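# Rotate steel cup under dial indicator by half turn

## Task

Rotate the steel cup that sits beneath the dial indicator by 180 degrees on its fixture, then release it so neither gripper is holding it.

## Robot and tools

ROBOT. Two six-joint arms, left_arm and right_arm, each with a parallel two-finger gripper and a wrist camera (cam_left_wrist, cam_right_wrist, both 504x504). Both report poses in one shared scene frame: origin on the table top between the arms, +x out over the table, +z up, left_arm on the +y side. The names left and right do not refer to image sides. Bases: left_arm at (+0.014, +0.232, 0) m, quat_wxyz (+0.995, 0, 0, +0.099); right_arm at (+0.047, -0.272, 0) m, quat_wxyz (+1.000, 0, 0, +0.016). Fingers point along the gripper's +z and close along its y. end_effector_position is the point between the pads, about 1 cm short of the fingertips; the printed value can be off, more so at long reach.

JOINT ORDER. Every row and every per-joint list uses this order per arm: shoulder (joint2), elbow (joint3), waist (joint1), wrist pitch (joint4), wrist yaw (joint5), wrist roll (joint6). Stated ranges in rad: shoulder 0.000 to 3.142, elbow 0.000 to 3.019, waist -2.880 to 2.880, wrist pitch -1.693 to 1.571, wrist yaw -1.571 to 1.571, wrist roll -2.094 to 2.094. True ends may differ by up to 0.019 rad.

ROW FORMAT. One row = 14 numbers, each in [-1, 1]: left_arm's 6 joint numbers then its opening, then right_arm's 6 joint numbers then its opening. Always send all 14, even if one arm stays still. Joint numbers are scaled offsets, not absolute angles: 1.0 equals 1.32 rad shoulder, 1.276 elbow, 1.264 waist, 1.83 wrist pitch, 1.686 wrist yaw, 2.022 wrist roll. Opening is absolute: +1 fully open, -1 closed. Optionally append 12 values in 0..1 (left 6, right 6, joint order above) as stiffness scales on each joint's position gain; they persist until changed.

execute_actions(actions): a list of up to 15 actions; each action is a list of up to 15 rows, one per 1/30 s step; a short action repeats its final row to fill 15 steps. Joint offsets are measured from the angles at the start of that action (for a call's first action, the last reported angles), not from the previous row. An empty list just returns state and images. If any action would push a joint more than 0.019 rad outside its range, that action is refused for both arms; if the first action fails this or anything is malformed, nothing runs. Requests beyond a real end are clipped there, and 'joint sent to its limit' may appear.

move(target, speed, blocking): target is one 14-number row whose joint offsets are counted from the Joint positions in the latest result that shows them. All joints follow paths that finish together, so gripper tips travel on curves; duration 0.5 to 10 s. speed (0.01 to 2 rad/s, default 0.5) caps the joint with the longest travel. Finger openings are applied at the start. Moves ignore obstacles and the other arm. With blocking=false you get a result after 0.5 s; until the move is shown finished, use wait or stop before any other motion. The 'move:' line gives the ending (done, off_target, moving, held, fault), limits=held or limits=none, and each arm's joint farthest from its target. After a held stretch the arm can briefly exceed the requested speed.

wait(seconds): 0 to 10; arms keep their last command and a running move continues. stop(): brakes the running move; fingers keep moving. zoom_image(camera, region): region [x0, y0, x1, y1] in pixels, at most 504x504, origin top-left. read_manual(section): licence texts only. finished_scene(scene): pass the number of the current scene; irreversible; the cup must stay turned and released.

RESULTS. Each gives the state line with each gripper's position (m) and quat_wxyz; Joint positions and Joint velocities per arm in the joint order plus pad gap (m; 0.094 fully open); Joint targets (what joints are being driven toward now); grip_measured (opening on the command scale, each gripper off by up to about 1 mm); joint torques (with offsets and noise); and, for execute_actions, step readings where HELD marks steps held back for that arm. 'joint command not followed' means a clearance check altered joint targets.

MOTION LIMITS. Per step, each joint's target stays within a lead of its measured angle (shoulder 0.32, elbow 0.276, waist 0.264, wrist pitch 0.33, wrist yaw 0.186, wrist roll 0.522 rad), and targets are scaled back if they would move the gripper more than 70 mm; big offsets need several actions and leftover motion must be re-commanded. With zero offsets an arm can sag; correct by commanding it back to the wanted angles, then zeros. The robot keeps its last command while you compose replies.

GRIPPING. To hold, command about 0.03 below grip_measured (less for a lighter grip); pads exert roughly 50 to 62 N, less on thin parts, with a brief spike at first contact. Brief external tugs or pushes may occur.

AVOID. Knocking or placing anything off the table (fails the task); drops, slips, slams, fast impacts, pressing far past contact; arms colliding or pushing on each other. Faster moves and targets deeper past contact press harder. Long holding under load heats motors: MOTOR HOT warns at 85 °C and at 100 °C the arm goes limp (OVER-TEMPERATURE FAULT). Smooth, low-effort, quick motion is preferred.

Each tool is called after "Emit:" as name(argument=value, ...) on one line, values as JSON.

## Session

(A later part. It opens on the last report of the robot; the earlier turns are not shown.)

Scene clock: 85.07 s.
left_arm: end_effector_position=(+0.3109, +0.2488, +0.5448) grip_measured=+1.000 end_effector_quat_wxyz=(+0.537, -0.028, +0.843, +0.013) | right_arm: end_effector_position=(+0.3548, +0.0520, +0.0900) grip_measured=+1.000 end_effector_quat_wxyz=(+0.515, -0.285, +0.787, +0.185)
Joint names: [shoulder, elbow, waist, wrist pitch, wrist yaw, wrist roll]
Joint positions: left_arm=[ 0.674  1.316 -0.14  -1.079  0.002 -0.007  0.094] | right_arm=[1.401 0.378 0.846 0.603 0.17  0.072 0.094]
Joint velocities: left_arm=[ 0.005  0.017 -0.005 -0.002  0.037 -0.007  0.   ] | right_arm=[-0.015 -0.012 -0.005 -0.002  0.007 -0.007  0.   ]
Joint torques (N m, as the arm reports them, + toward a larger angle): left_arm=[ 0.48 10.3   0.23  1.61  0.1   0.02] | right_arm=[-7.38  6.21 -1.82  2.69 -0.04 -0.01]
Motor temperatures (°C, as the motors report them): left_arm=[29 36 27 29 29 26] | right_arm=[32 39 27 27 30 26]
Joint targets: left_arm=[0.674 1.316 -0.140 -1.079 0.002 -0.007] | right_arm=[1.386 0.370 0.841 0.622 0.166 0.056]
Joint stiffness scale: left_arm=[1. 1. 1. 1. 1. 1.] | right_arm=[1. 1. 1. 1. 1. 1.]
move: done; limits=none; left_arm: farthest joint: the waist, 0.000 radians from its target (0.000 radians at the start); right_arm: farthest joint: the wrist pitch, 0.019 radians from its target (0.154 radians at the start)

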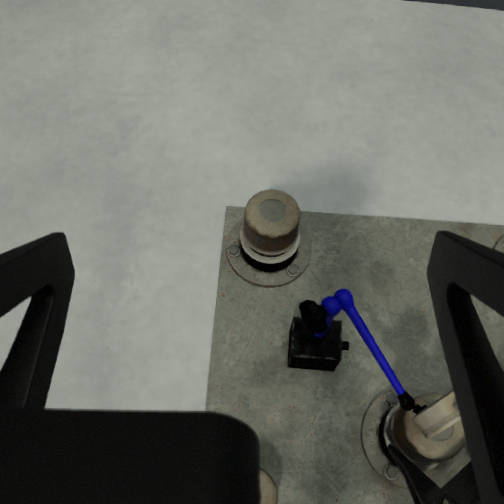

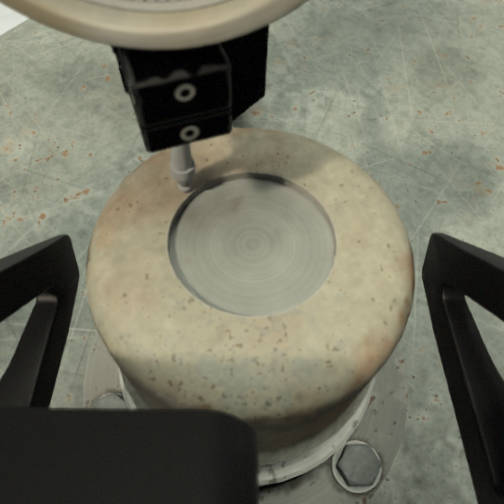

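Emit:
move(target=[0, 0, 0, 0, 0, 0, 1, 0.0264, 0.009, -0.154, -0.0235, -0.2956, -0.1231, 1], speed=0.6)

Emit:
move(target=[0, 0, 0, 0, 0, 0, 1, 0.0545, 0.105, -0.1181, -0.123, -0.255, -0.1528, 1], speed=0.6)

Scene clock: 92.93 s.
left_arm: end_effector_position=(+0.3109, +0.2488, +0.5448) grip_measured=+1.000 end_effector_quat_wxyz=(+0.537, -0.028, +0.843, +0.013) | right_arm: end_effector_position=(+0.3495, +0.0471, +0.0809) grip_measured=+1.000 end_effector_quat_wxyz=(+0.466, -0.424, +0.729, +0.268)
Joint names: [shoulder, elbow, waist, wrist pitch, wrist yaw, wrist roll]
Joint positions: left_arm=[ 0.674  1.316 -0.14  -1.079  0.002 -0.007  0.094] | right_arm=[ 1.413  0.378  0.657  0.573 -0.326 -0.162  0.094]
Joint velocities: left_arm=[-0.005  0.002 -0.005 -0.017 -0.051 -0.007  0.   ] | right_arm=[-0.015  0.002 -0.015 -0.012  0.007 -0.037  0.   ]
Joint torques (N m, as the arm reports them, + toward a larger angle): left_arm=[ 0.52 10.31  0.23  1.61  0.1   0.02] | right_arm=[-4.46  7.9  -1.68  1.35 -0.18 -0.01]
Motor temperatures (°C, as the motors report them): left_arm=[29 36 27 29 29 26] | right_arm=[32 38 27 27 29 26]
Joint targets: left_arm=[0.674 1.316 -0.140 -1.079 0.002 -0.007] | right_arm=[1.436 0.390 0.651 0.560 -0.329 -0.177]
Joint stiffness scale: left_arm=[1. 1. 1. 1. 1. 1.] | right_arm=[1. 1. 1. 1. 1. 1.]
move: off_target (right_arm); limits=none; left_arm: farthest joint: the waist, 0.000 radians from its target (0.000 radians at the start); right_arm: farthest joint: the shoulder, 0.022 radians from its target (0.035 radians at the start)

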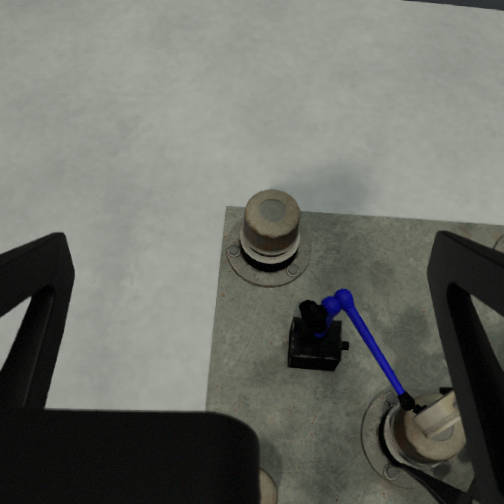

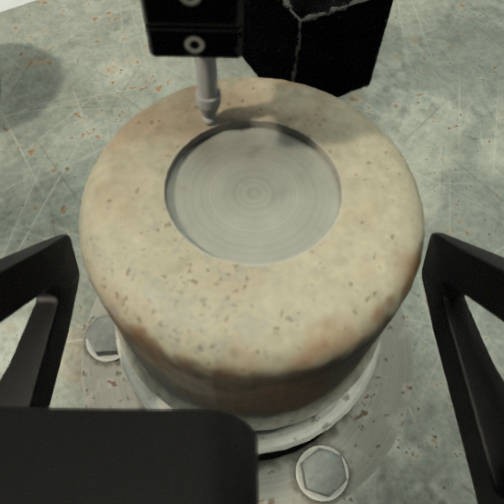

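Scene clock: 94.43 s.
left_arm: end_effector_position=(+0.3109, +0.2488, +0.5448) grip_measured=+1.000 end_effector_quat_wxyz=(+0.537, -0.028, +0.843, +0.013) | right_arm: end_effector_position=(+0.3471, +0.0462, +0.0797) grip_measured=+1.000 end_effector_quat_wxyz=(+0.409, -0.544, +0.646, +0.346)
Joint names: [shoulder, elbow, waist, wrist pitch, wrist yaw, wrist roll]
Joint positions: left_arm=[ 0.674  1.316 -0.14  -1.079  0.002 -0.007  0.094] | right_arm=[ 1.462  0.478  0.513  0.361 -0.752 -0.455  0.094]
Joint velocities: left_arm=[ 0.005 -0.012 -0.005 -0.012  0.022 -0.037  0.   ] | right_arm=[-0.015 -0.017 -0.005 -0.017 -0.007  0.037  0.   ]
Joint torques (N m, as the arm reports them, + toward a larger angle): left_arm=[ 0.53 10.32  0.23  1.62  0.1   0.02] | right_arm=[-5.31 10.26 -1.49  1.06 -0.36  0.  ]
Motor temperatures (°C, as the motors report them): left_arm=[29 36 27 29 29 26] | right_arm=[32 38 27 27 29 26]
Joint targets: left_arm=[0.674 1.316 -0.140 -1.079 0.002 -0.007] | right_arm=[1.485 0.512 0.508 0.348 -0.755 -0.471]
Joint stiffness scale: left_arm=[1. 1. 1. 1. 1. 1.] | right_arm=[1. 1. 1. 1. 1. 1.]
move: off_target (right_arm); limits=none; left_arm: farthest joint: the waist, 0.000 radians from its target (0.000 radians at the start); right_arm: farthest joint: the elbow, 0.034 radians from its target (0.134 radians at the start)

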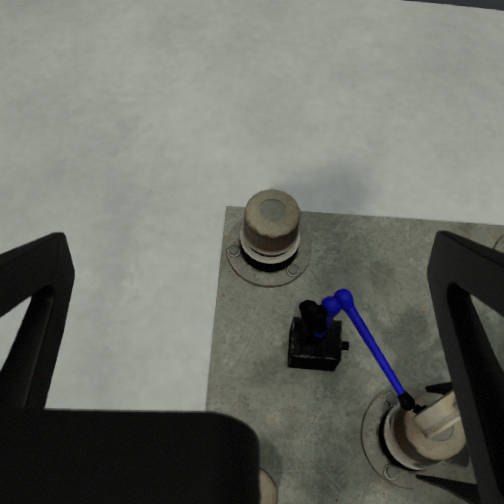

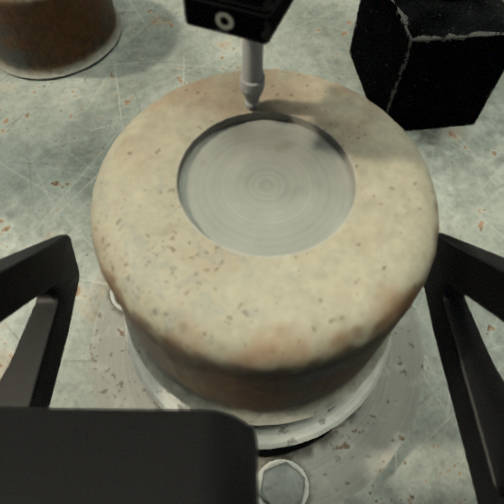

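Emit:
execute_actions(actions=[[[0,0,0,0,0,0,1, 0.017,0.027,-0.004,-0.007,-0.002,-0.008,0.2]]])

Emit:
move(target=[0, 0, 0, 0, 0, 0, 1, -0.0198, -0.0538, 0.1094, 0.1161, 0.2512, 0.1461, 0.2], speed=0.5)

Emit:
move(target=[0, 0, 0, 0, 0, 0, 1, 0.0082, 0.0016, 0.1519, 0.0287, 0.3028, 0.1248, 0.2], speed=0.5)

Emit:
move(target=[0, 0, 0, 0, 0, 0, 1, 0.0453, 0.0793, 0.1335, -0.065, 0.2768, 0.1342, 0.2], speed=0.5)

Emit:
move(target=[0, 0, 0, 0, 0, 0, 1, 0.0392, 0.0774, 0.0513, -0.0876, 0.1294, 0.0934, 0.2], speed=0.5)

Emit:
move(target=[0, 0, 0, 0, 0, 0, 1, 0.0469, 0.1, 0.0365, -0.1323, 0.1024, 0.1208, 0.2], speed=0.5)

Scene clock: 101.77 s.
left_arm: end_effector_position=(+0.3109, +0.2488, +0.5448) grip_measured=+1.000 end_effector_quat_wxyz=(+0.537, -0.028, +0.843, +0.013) | right_arm: end_effector_position=(+0.3498, +0.0458, +0.0797) grip_measured=+0.466 end_effector_quat_wxyz=(+0.410, -0.543, +0.647, +0.343)
Joint names: [shoulder, elbow, waist, wrist pitch, wrist yaw, wrist roll]
Joint positions: left_arm=[ 0.674  1.316 -0.14  -1.079  0.002 -0.007  0.094] | right_arm=[ 1.464  0.482  0.51   0.357 -0.749 -0.458  0.069]
Joint velocities: left_arm=[-0.005  0.002 -0.015 -0.002  0.037 -0.051  0.   ] | right_arm=[ 0.015 -0.012 -0.015 -0.017 -0.022 -0.051 -0.   ]
Joint torques (N m, as the arm reports them, + toward a larger angle): left_arm=[ 0.51 10.31  0.21  1.63  0.1   0.02] | right_arm=[-5.69  9.86 -1.38  1.14 -0.48  0.02]
Motor temperatures (°C, as the motors report them): left_arm=[29 36 27 29 29 26] | right_arm=[32 39 27 27 29 26]
Joint targets: left_arm=[0.674 1.316 -0.140 -1.079 0.002 -0.007] | right_arm=[1.484 0.512 0.508 0.348 -0.755 -0.471]
Joint stiffness scale: left_arm=[1. 1. 1. 1. 1. 1.] | right_arm=[1. 1. 1. 1. 1. 1.]
Step readings (joint positions):
0: left_arm=[0.674 1.316 -0.140 -1.079 0.002 -0.007] | right_arm=[1.462 0.478 0.513 0.361 -0.752 -0.455]
1: left_arm=[0.674 1.316 -0.140 -1.079 0.002 -0.007] | right_arm=[1.462 0.478 0.513 0.361 -0.752 -0.456]
2: left_arm=[0.674 1.316 -0.140 -1.079 0.002 -0.007] | right_arm=[1.462 0.478 0.513 0.361 -0.752 -0.456]
4: left_arm=[0.674 1.316 -0.140 -1.079 0.002 -0.007] | right_arm=[1.463 0.482 0.510 0.357 -0.748 -0.457]
8: left_arm=[0.674 1.316 -0.140 -1.079 0.002 -0.007] | right_arm=[1.464 0.482 0.510 0.357 -0.749 -0.458]
15: Joint positions above

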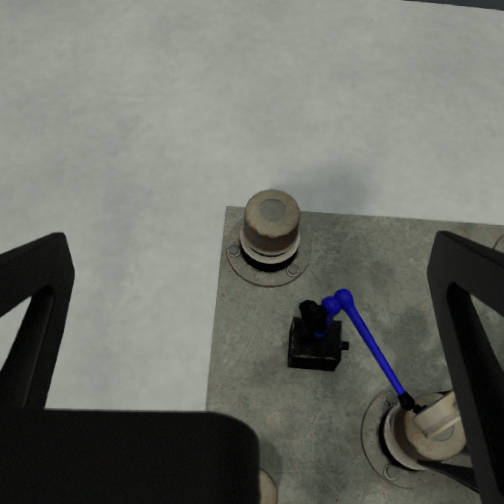

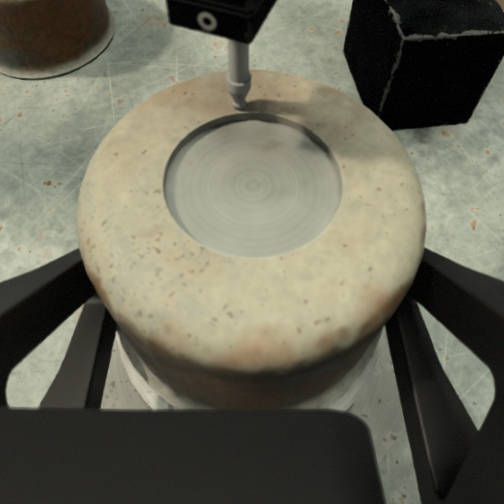

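Scene clock: 103.10 s.
left_arm: end_effector_position=(+0.3109, +0.2488, +0.5448) grip_measured=+1.000 end_effector_quat_wxyz=(+0.537, -0.028, +0.843, +0.013) | right_arm: end_effector_position=(+0.3507, +0.0470, +0.0799) grip_measured=+0.466 end_effector_quat_wxyz=(+0.459, -0.432, +0.727, +0.271)
Joint names: [shoulder, elbow, waist, wrist pitch, wrist yaw, wrist roll]
Joint positions: left_arm=[ 0.674  1.316 -0.14  -1.079  0.002 -0.007  0.094] | right_arm=[ 1.415  0.388  0.644  0.549 -0.355 -0.181  0.069]
Joint velocities: left_arm=[-0.024 -0.007 -0.005 -0.017 -0.037 -0.066  0.   ] | right_arm=[ 0.005 -0.012  0.005 -0.007  0.007 -0.095 -0.001]
Joint torques (N m, as the arm reports them, + toward a larger angle): left_arm=[ 0.56 10.3   0.22  1.61  0.1   0.02] | right_arm=[-4.52  9.29 -0.95  2.7   0.88  0.37]
Motor temperatures (°C, as the motors report them): left_arm=[29 36 27 29 29 26] | right_arm=[32 39 27 27 29 26]
Joint targets: left_arm=[0.674 1.316 -0.140 -1.079 0.002 -0.007] | right_arm=[1.438 0.414 0.648 0.569 -0.326 -0.162]
Joint stiffness scale: left_arm=[1. 1. 1. 1. 1. 1.] | right_arm=[1. 1. 1. 1. 1. 1.]
move: off_target (right_arm); limits=none; left_arm: farthest joint: the waist, 0.000 radians from its target (0.000 radians at the start); right_arm: farthest joint: the wrist yaw, 0.029 radians from its target (0.424 radians at the start)

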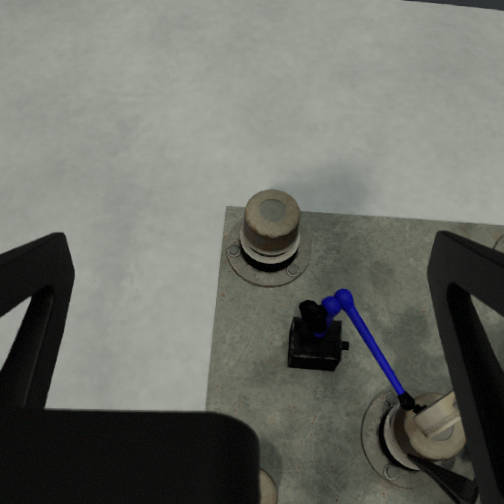

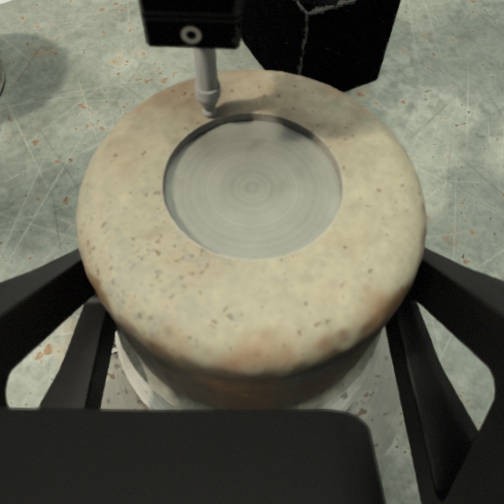

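Scene clock: 104.63 s.
left_arm: end_effector_position=(+0.3109, +0.2488, +0.5448) grip_measured=+1.000 end_effector_quat_wxyz=(+0.537, -0.028, +0.843, +0.013) | right_arm: end_effector_position=(+0.3496, +0.0471, +0.0795) grip_measured=+0.466 end_effector_quat_wxyz=(+0.499, -0.299, +0.793, +0.182)
Joint names: [shoulder, elbow, waist, wrist pitch, wrist yaw, wrist roll]
Joint positions: left_arm=[ 0.674  1.316 -0.14  -1.079  0.002 -0.007  0.094] | right_arm=[1.401 0.367 0.838 0.578 0.144 0.058 0.069]
Joint velocities: left_arm=[-0.005 -0.017 -0.005 -0.002 -0.022  0.037  0.   ] | right_arm=[ 0.005 -0.012  0.015  0.012  0.022 -0.022  0.001]
Joint torques (N m, as the arm reports them, + toward a larger angle): left_arm=[ 0.52 10.31  0.22  1.62  0.1   0.02] | right_arm=[-3.99  9.   -1.44  2.79  0.49  0.32]
Motor temperatures (°C, as the motors report them): left_arm=[29 36 27 29 29 26] | right_arm=[32 39 27 27 29 26]
Joint targets: left_arm=[0.674 1.316 -0.140 -1.079 0.002 -0.007] | right_arm=[1.426 0.390 0.836 0.601 0.156 0.072]
Joint stiffness scale: left_arm=[1. 1. 1. 1. 1. 1.] | right_arm=[1. 1. 1. 1. 1. 1.]
move: off_target (right_arm); limits=none; left_arm: farthest joint: the waist, 0.000 radians from its target (0.000 radians at the start); right_arm: farthest joint: the shoulder, 0.025 radians from its target (0.011 radians at the start)

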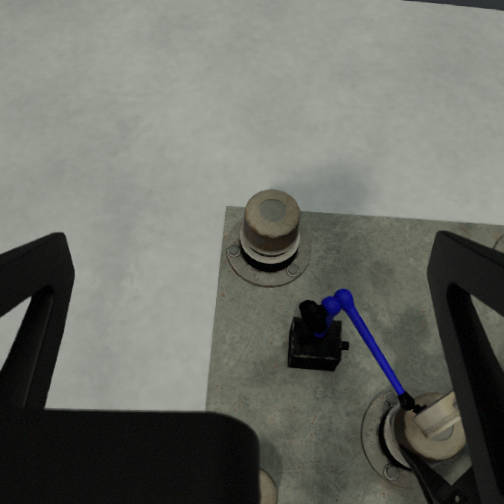

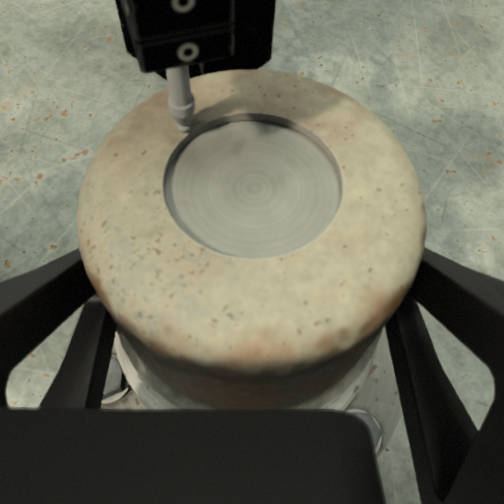

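Scene clock: 106.10 s.
left_arm: end_effector_position=(+0.3109, +0.2488, +0.5448) grip_measured=+1.000 end_effector_quat_wxyz=(+0.537, -0.028, +0.843, +0.013) | right_arm: end_effector_position=(+0.3490, +0.0476, +0.0791) grip_measured=+0.466 end_effector_quat_wxyz=(+0.527, -0.159, +0.830, +0.094)
Joint names: [shoulder, elbow, waist, wrist pitch, wrist yaw, wrist roll]
Joint positions: left_arm=[ 0.674  1.316 -0.14  -1.079  0.002 -0.007  0.094] | right_arm=[1.444 0.432 1.005 0.469 0.596 0.314 0.069]
Joint velocities: left_arm=[ 0.005 -0.007 -0.005 -0.012 -0.022  0.037  0.   ] | right_arm=[ 0.005 -0.012  0.005 -0.002 -0.022 -0.066 -0.001]
Joint torques (N m, as the arm reports them, + toward a larger angle): left_arm=[ 0.55 10.31  0.19  1.61  0.1   0.02] | right_arm=[-5.49 10.21 -1.17  1.35  0.74  0.32]
Motor temperatures (°C, as the motors report them): left_arm=[29 36 27 29 29 26] | right_arm=[32 39 27 27 30 26]
Joint targets: left_arm=[0.674 1.316 -0.140 -1.079 0.002 -0.007] | right_arm=[1.460 0.468 1.007 0.460 0.610 0.330]
Joint stiffness scale: left_arm=[1. 1. 1. 1. 1. 1.] | right_arm=[1. 1. 1. 1. 1. 1.]
move: off_target (right_arm); limits=none; left_arm: farthest joint: the waist, 0.000 radians from its target (0.000 radians at the start); right_arm: farthest joint: the elbow, 0.036 radians from its target (0.101 radians at the start)

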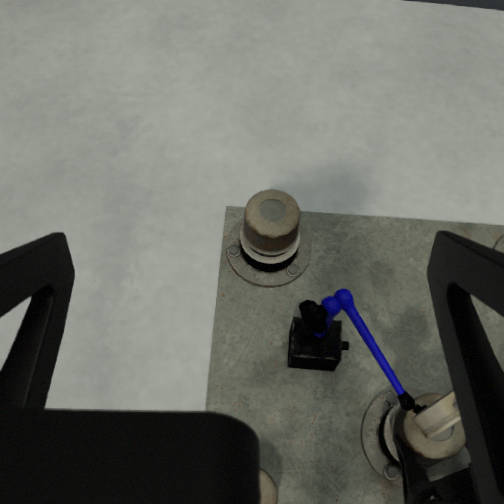

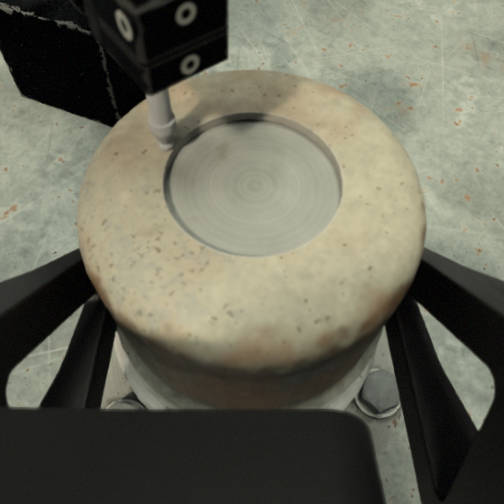

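Scene clock: 107.10 s.
left_arm: end_effector_position=(+0.3109, +0.2488, +0.5448) grip_measured=+1.000 end_effector_quat_wxyz=(+0.537, -0.028, +0.843, +0.013) | right_arm: end_effector_position=(+0.3491, +0.0478, +0.0789) grip_measured=+0.466 end_effector_quat_wxyz=(+0.533, -0.085, +0.840, +0.047)
Joint names: [shoulder, elbow, waist, wrist pitch, wrist yaw, wrist roll]
Joint positions: left_arm=[ 0.674  1.316 -0.14  -1.079  0.002 -0.007  0.094] | right_arm=[1.478 0.502 1.067 0.322 0.795 0.488 0.069]
Joint velocities: left_arm=[ 0.005 -0.007 -0.005 -0.017 -0.051  0.022  0.   ] | right_arm=[-0.005 -0.007  0.005  0.012 -0.037 -0.007 -0.   ]
Joint torques (N m, as the arm reports them, + toward a larger angle): left_arm=[ 0.56 10.3   0.2   1.61  0.1   0.02] | right_arm=[-6.17  9.79 -1.18  0.97  0.99  0.34]
Motor temperatures (°C, as the motors report them): left_arm=[29 36 27 29 29 26] | right_arm=[32 39 27 27 30 26]
Joint targets: left_arm=[0.674 1.316 -0.140 -1.079 0.002 -0.007] | right_arm=[1.496 0.531 1.069 0.309 0.814 0.503]
Joint stiffness scale: left_arm=[1. 1. 1. 1. 1. 1.] | right_arm=[1. 1. 1. 1. 1. 1.]
move: off_target (right_arm); limits=none; left_arm: farthest joint: the waist, 0.000 radians from its target (0.000 radians at the start); right_arm: farthest joint: the elbow, 0.029 radians from its target (0.098 radians at the start)

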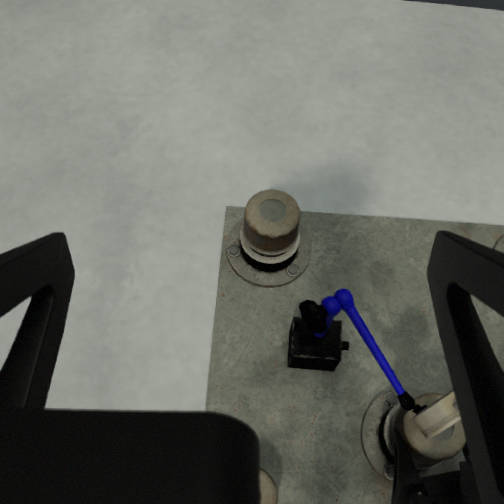

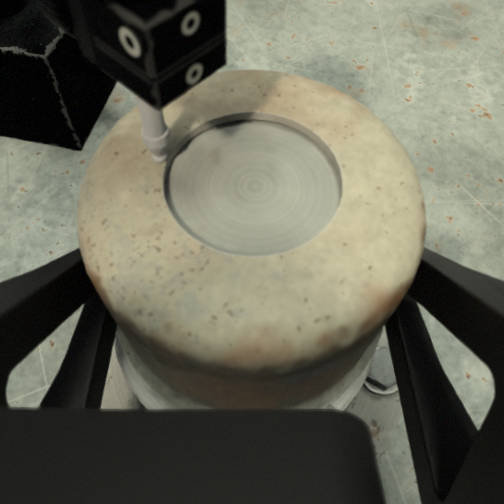

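Scene clock: 108.20 s.
left_arm: end_effector_position=(+0.3109, +0.2488, +0.5448) grip_measured=+1.000 end_effector_quat_wxyz=(+0.537, -0.028, +0.843, +0.013) | right_arm: end_effector_position=(+0.3492, +0.0483, +0.0784) grip_measured=+0.466 end_effector_quat_wxyz=(+0.534, -0.012, +0.845, +0.001)
Joint names: [shoulder, elbow, waist, wrist pitch, wrist yaw, wrist roll]
Joint positions: left_arm=[ 0.674  1.316 -0.14  -1.079  0.002 -0.007  0.094] | right_arm=[1.521 0.596 1.108 0.093 0.951 0.718 0.069]
Joint velocities: left_arm=[-0.005 -0.007  0.005  0.002 -0.022  0.007  0.   ] | right_arm=[ 0.005  0.002  0.005  0.002  0.066  0.022 -0.001]
Joint torques (N m, as the arm reports them, + toward a larger angle): left_arm=[ 0.52 10.31  0.18  1.62  0.1   0.02] | right_arm=[-6.75 10.38 -0.96  0.64  1.01  0.34]
Motor temperatures (°C, as the motors report them): left_arm=[29 36 27 29 29 26] | right_arm=[32 39 27 27 30 26]
Joint targets: left_arm=[0.674 1.316 -0.140 -1.079 0.002 -0.007] | right_arm=[1.540 0.630 1.113 0.079 0.968 0.732]
Joint stiffness scale: left_arm=[1. 1. 1. 1. 1. 1.] | right_arm=[1. 1. 1. 1. 1. 1.]
move: off_target (right_arm); limits=none; left_arm: farthest joint: the waist, 0.000 radians from its target (0.000 radians at the start); right_arm: farthest joint: the elbow, 0.034 radians from its target (0.128 radians at the start)

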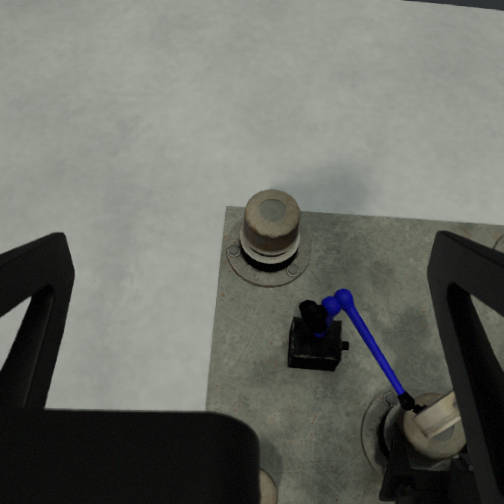

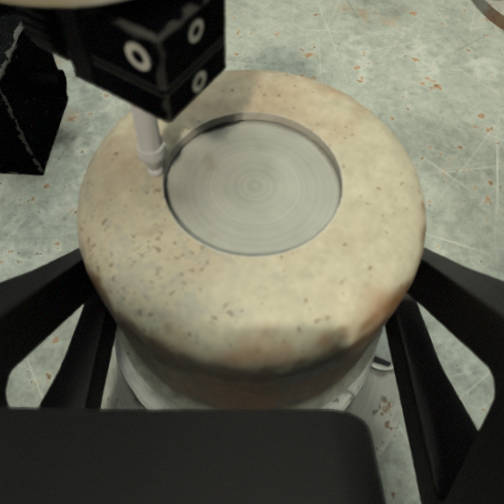

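Emit:
execute_actions(actions=[[[0,0,0,0,0,0,1, 0.014,0.027,0.004,-0.007,0.009,0.007,1]]])

Emit:
move(target=[0, 0, 0, 0, 0, 0, 1, -0.0557, 0.0, 0.1305, -0.1525, 0.0668, 0.1387, 1], speed=0.6)

Scene clock: 112.90 s.
left_arm: end_effector_position=(+0.3109, +0.2488, +0.5448) grip_measured=+1.000 end_effector_quat_wxyz=(+0.537, -0.028, +0.843, +0.013) | right_arm: end_effector_position=(+0.3497, +0.0468, +0.0797) grip_measured=+1.000 end_effector_quat_wxyz=(+0.538, -0.009, +0.843, -0.002)
Joint names: [shoulder, elbow, waist, wrist pitch, wrist yaw, wrist roll]
Joint positions: left_arm=[ 0.674  1.316 -0.14  -1.079  0.002 -0.007  0.094] | right_arm=[1.521 0.596 1.108 0.093 0.963 0.718 0.094]
Joint velocities: left_arm=[-0.024  0.002 -0.015 -0.017 -0.022 -0.022  0.   ] | right_arm=[ 0.005 -0.017 -0.024 -0.002  0.037 -0.007  0.   ]
Joint torques (N m, as the arm reports them, + toward a larger angle): left_arm=[ 0.49 10.31  0.21  1.62  0.1   0.02] | right_arm=[-6.82 10.43 -0.94  0.68  0.57  0.33]
Motor temperatures (°C, as the motors report them): left_arm=[29 36 27 29 29 26] | right_arm=[32 40 27 27 30 26]
Joint targets: left_arm=[0.674 1.316 -0.140 -1.079 0.002 -0.007] | right_arm=[1.539 0.630 1.113 0.080 0.966 0.732]
Joint stiffness scale: left_arm=[1. 1. 1. 1. 1. 1.] | right_arm=[1. 1. 1. 1. 1. 1.]
Step readings (joint positions):
0: left_arm=[0.674 1.316 -0.140 -1.079 0.002 -0.007] | right_arm=[1.521 0.596 1.108 0.093 0.951 0.718]
1: left_arm=[0.674 1.316 -0.140 -1.079 0.002 -0.007] | right_arm=[1.521 0.596 1.108 0.093 0.954 0.718]
2: left_arm=[0.674 1.316 -0.140 -1.079 0.002 -0.007] | right_arm=[1.521 0.596 1.108 0.093 0.960 0.718]
4: left_arm=[0.674 1.316 -0.140 -1.079 0.002 -0.007] | right_arm=[1.521 0.596 1.108 0.093 0.963 0.718]
8: left_arm=[0.674 1.316 -0.140 -1.079 0.002 -0.007] | right_arm=[1.521 0.596 1.108 0.093 0.963 0.718]
15: Joint positions above

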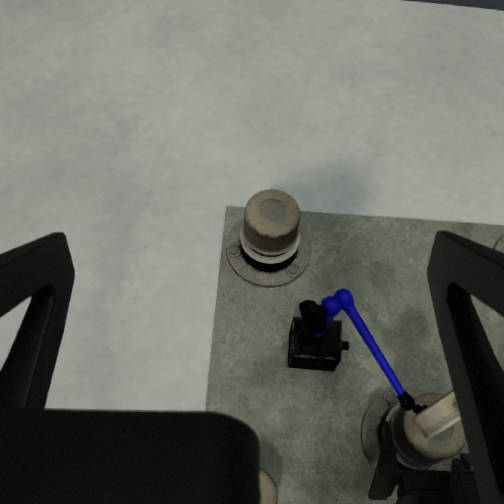

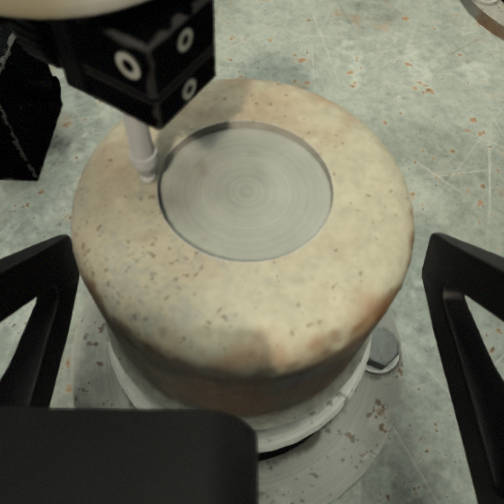

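Scene clock: 114.17 s.
left_arm: end_effector_position=(+0.3109, +0.2488, +0.5448) grip_measured=+1.000 end_effector_quat_wxyz=(+0.537, -0.028, +0.843, +0.013) | right_arm: end_effector_position=(+0.2921, +0.0490, +0.0896) grip_measured=+1.000 end_effector_quat_wxyz=(+0.543, +0.001, +0.840, +0.001)
Joint names: [shoulder, elbow, waist, wrist pitch, wrist yaw, wrist roll]
Joint positions: left_arm=[ 0.674  1.316 -0.14  -1.079  0.002 -0.007  0.094] | right_arm=[ 1.46   0.596  1.272 -0.174  1.073  0.983  0.094]
Joint velocities: left_arm=[-0.005 -0.002 -0.005  0.002  0.007  0.051  0.   ] | right_arm=[-0.005 -0.002  0.015 -0.012  0.022 -0.051  0.   ]
Joint torques (N m, as the arm reports them, + toward a larger angle): left_arm=[ 0.5  10.31  0.21  1.62  0.1   0.02] | right_arm=[-8.58  7.39 -1.37  0.43  0.65  0.33]
Motor temperatures (°C, as the motors report them): left_arm=[29 36 27 29 29 26] | right_arm=[32 40 27 27 30 26]
Joint targets: left_arm=[0.674 1.316 -0.140 -1.079 0.002 -0.007] | right_arm=[1.447 0.596 1.273 -0.186 1.076 0.999]
Joint stiffness scale: left_arm=[1. 1. 1. 1. 1. 1.] | right_arm=[1. 1. 1. 1. 1. 1.]
move: done; limits=none; left_arm: farthest joint: the waist, 0.000 radians from its target (0.000 radians at the start); right_arm: farthest joint: the wrist roll, 0.016 radians from its target (0.280 radians at the start)

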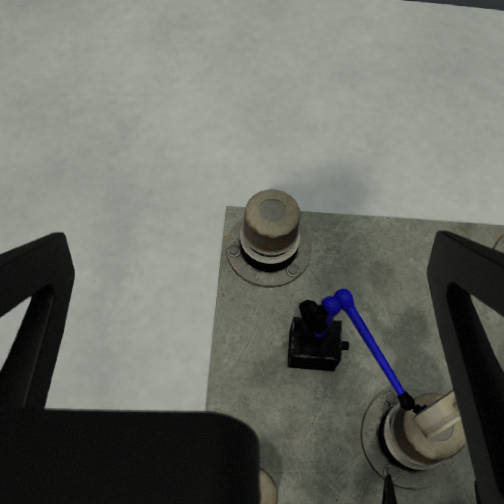

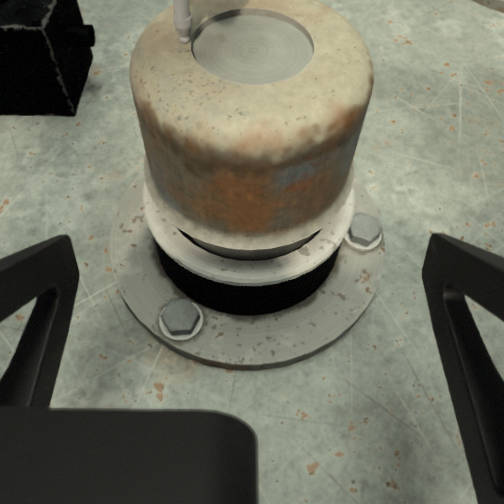

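Emit:
finished_scene(scene=2)

The scene is finished: the task was done.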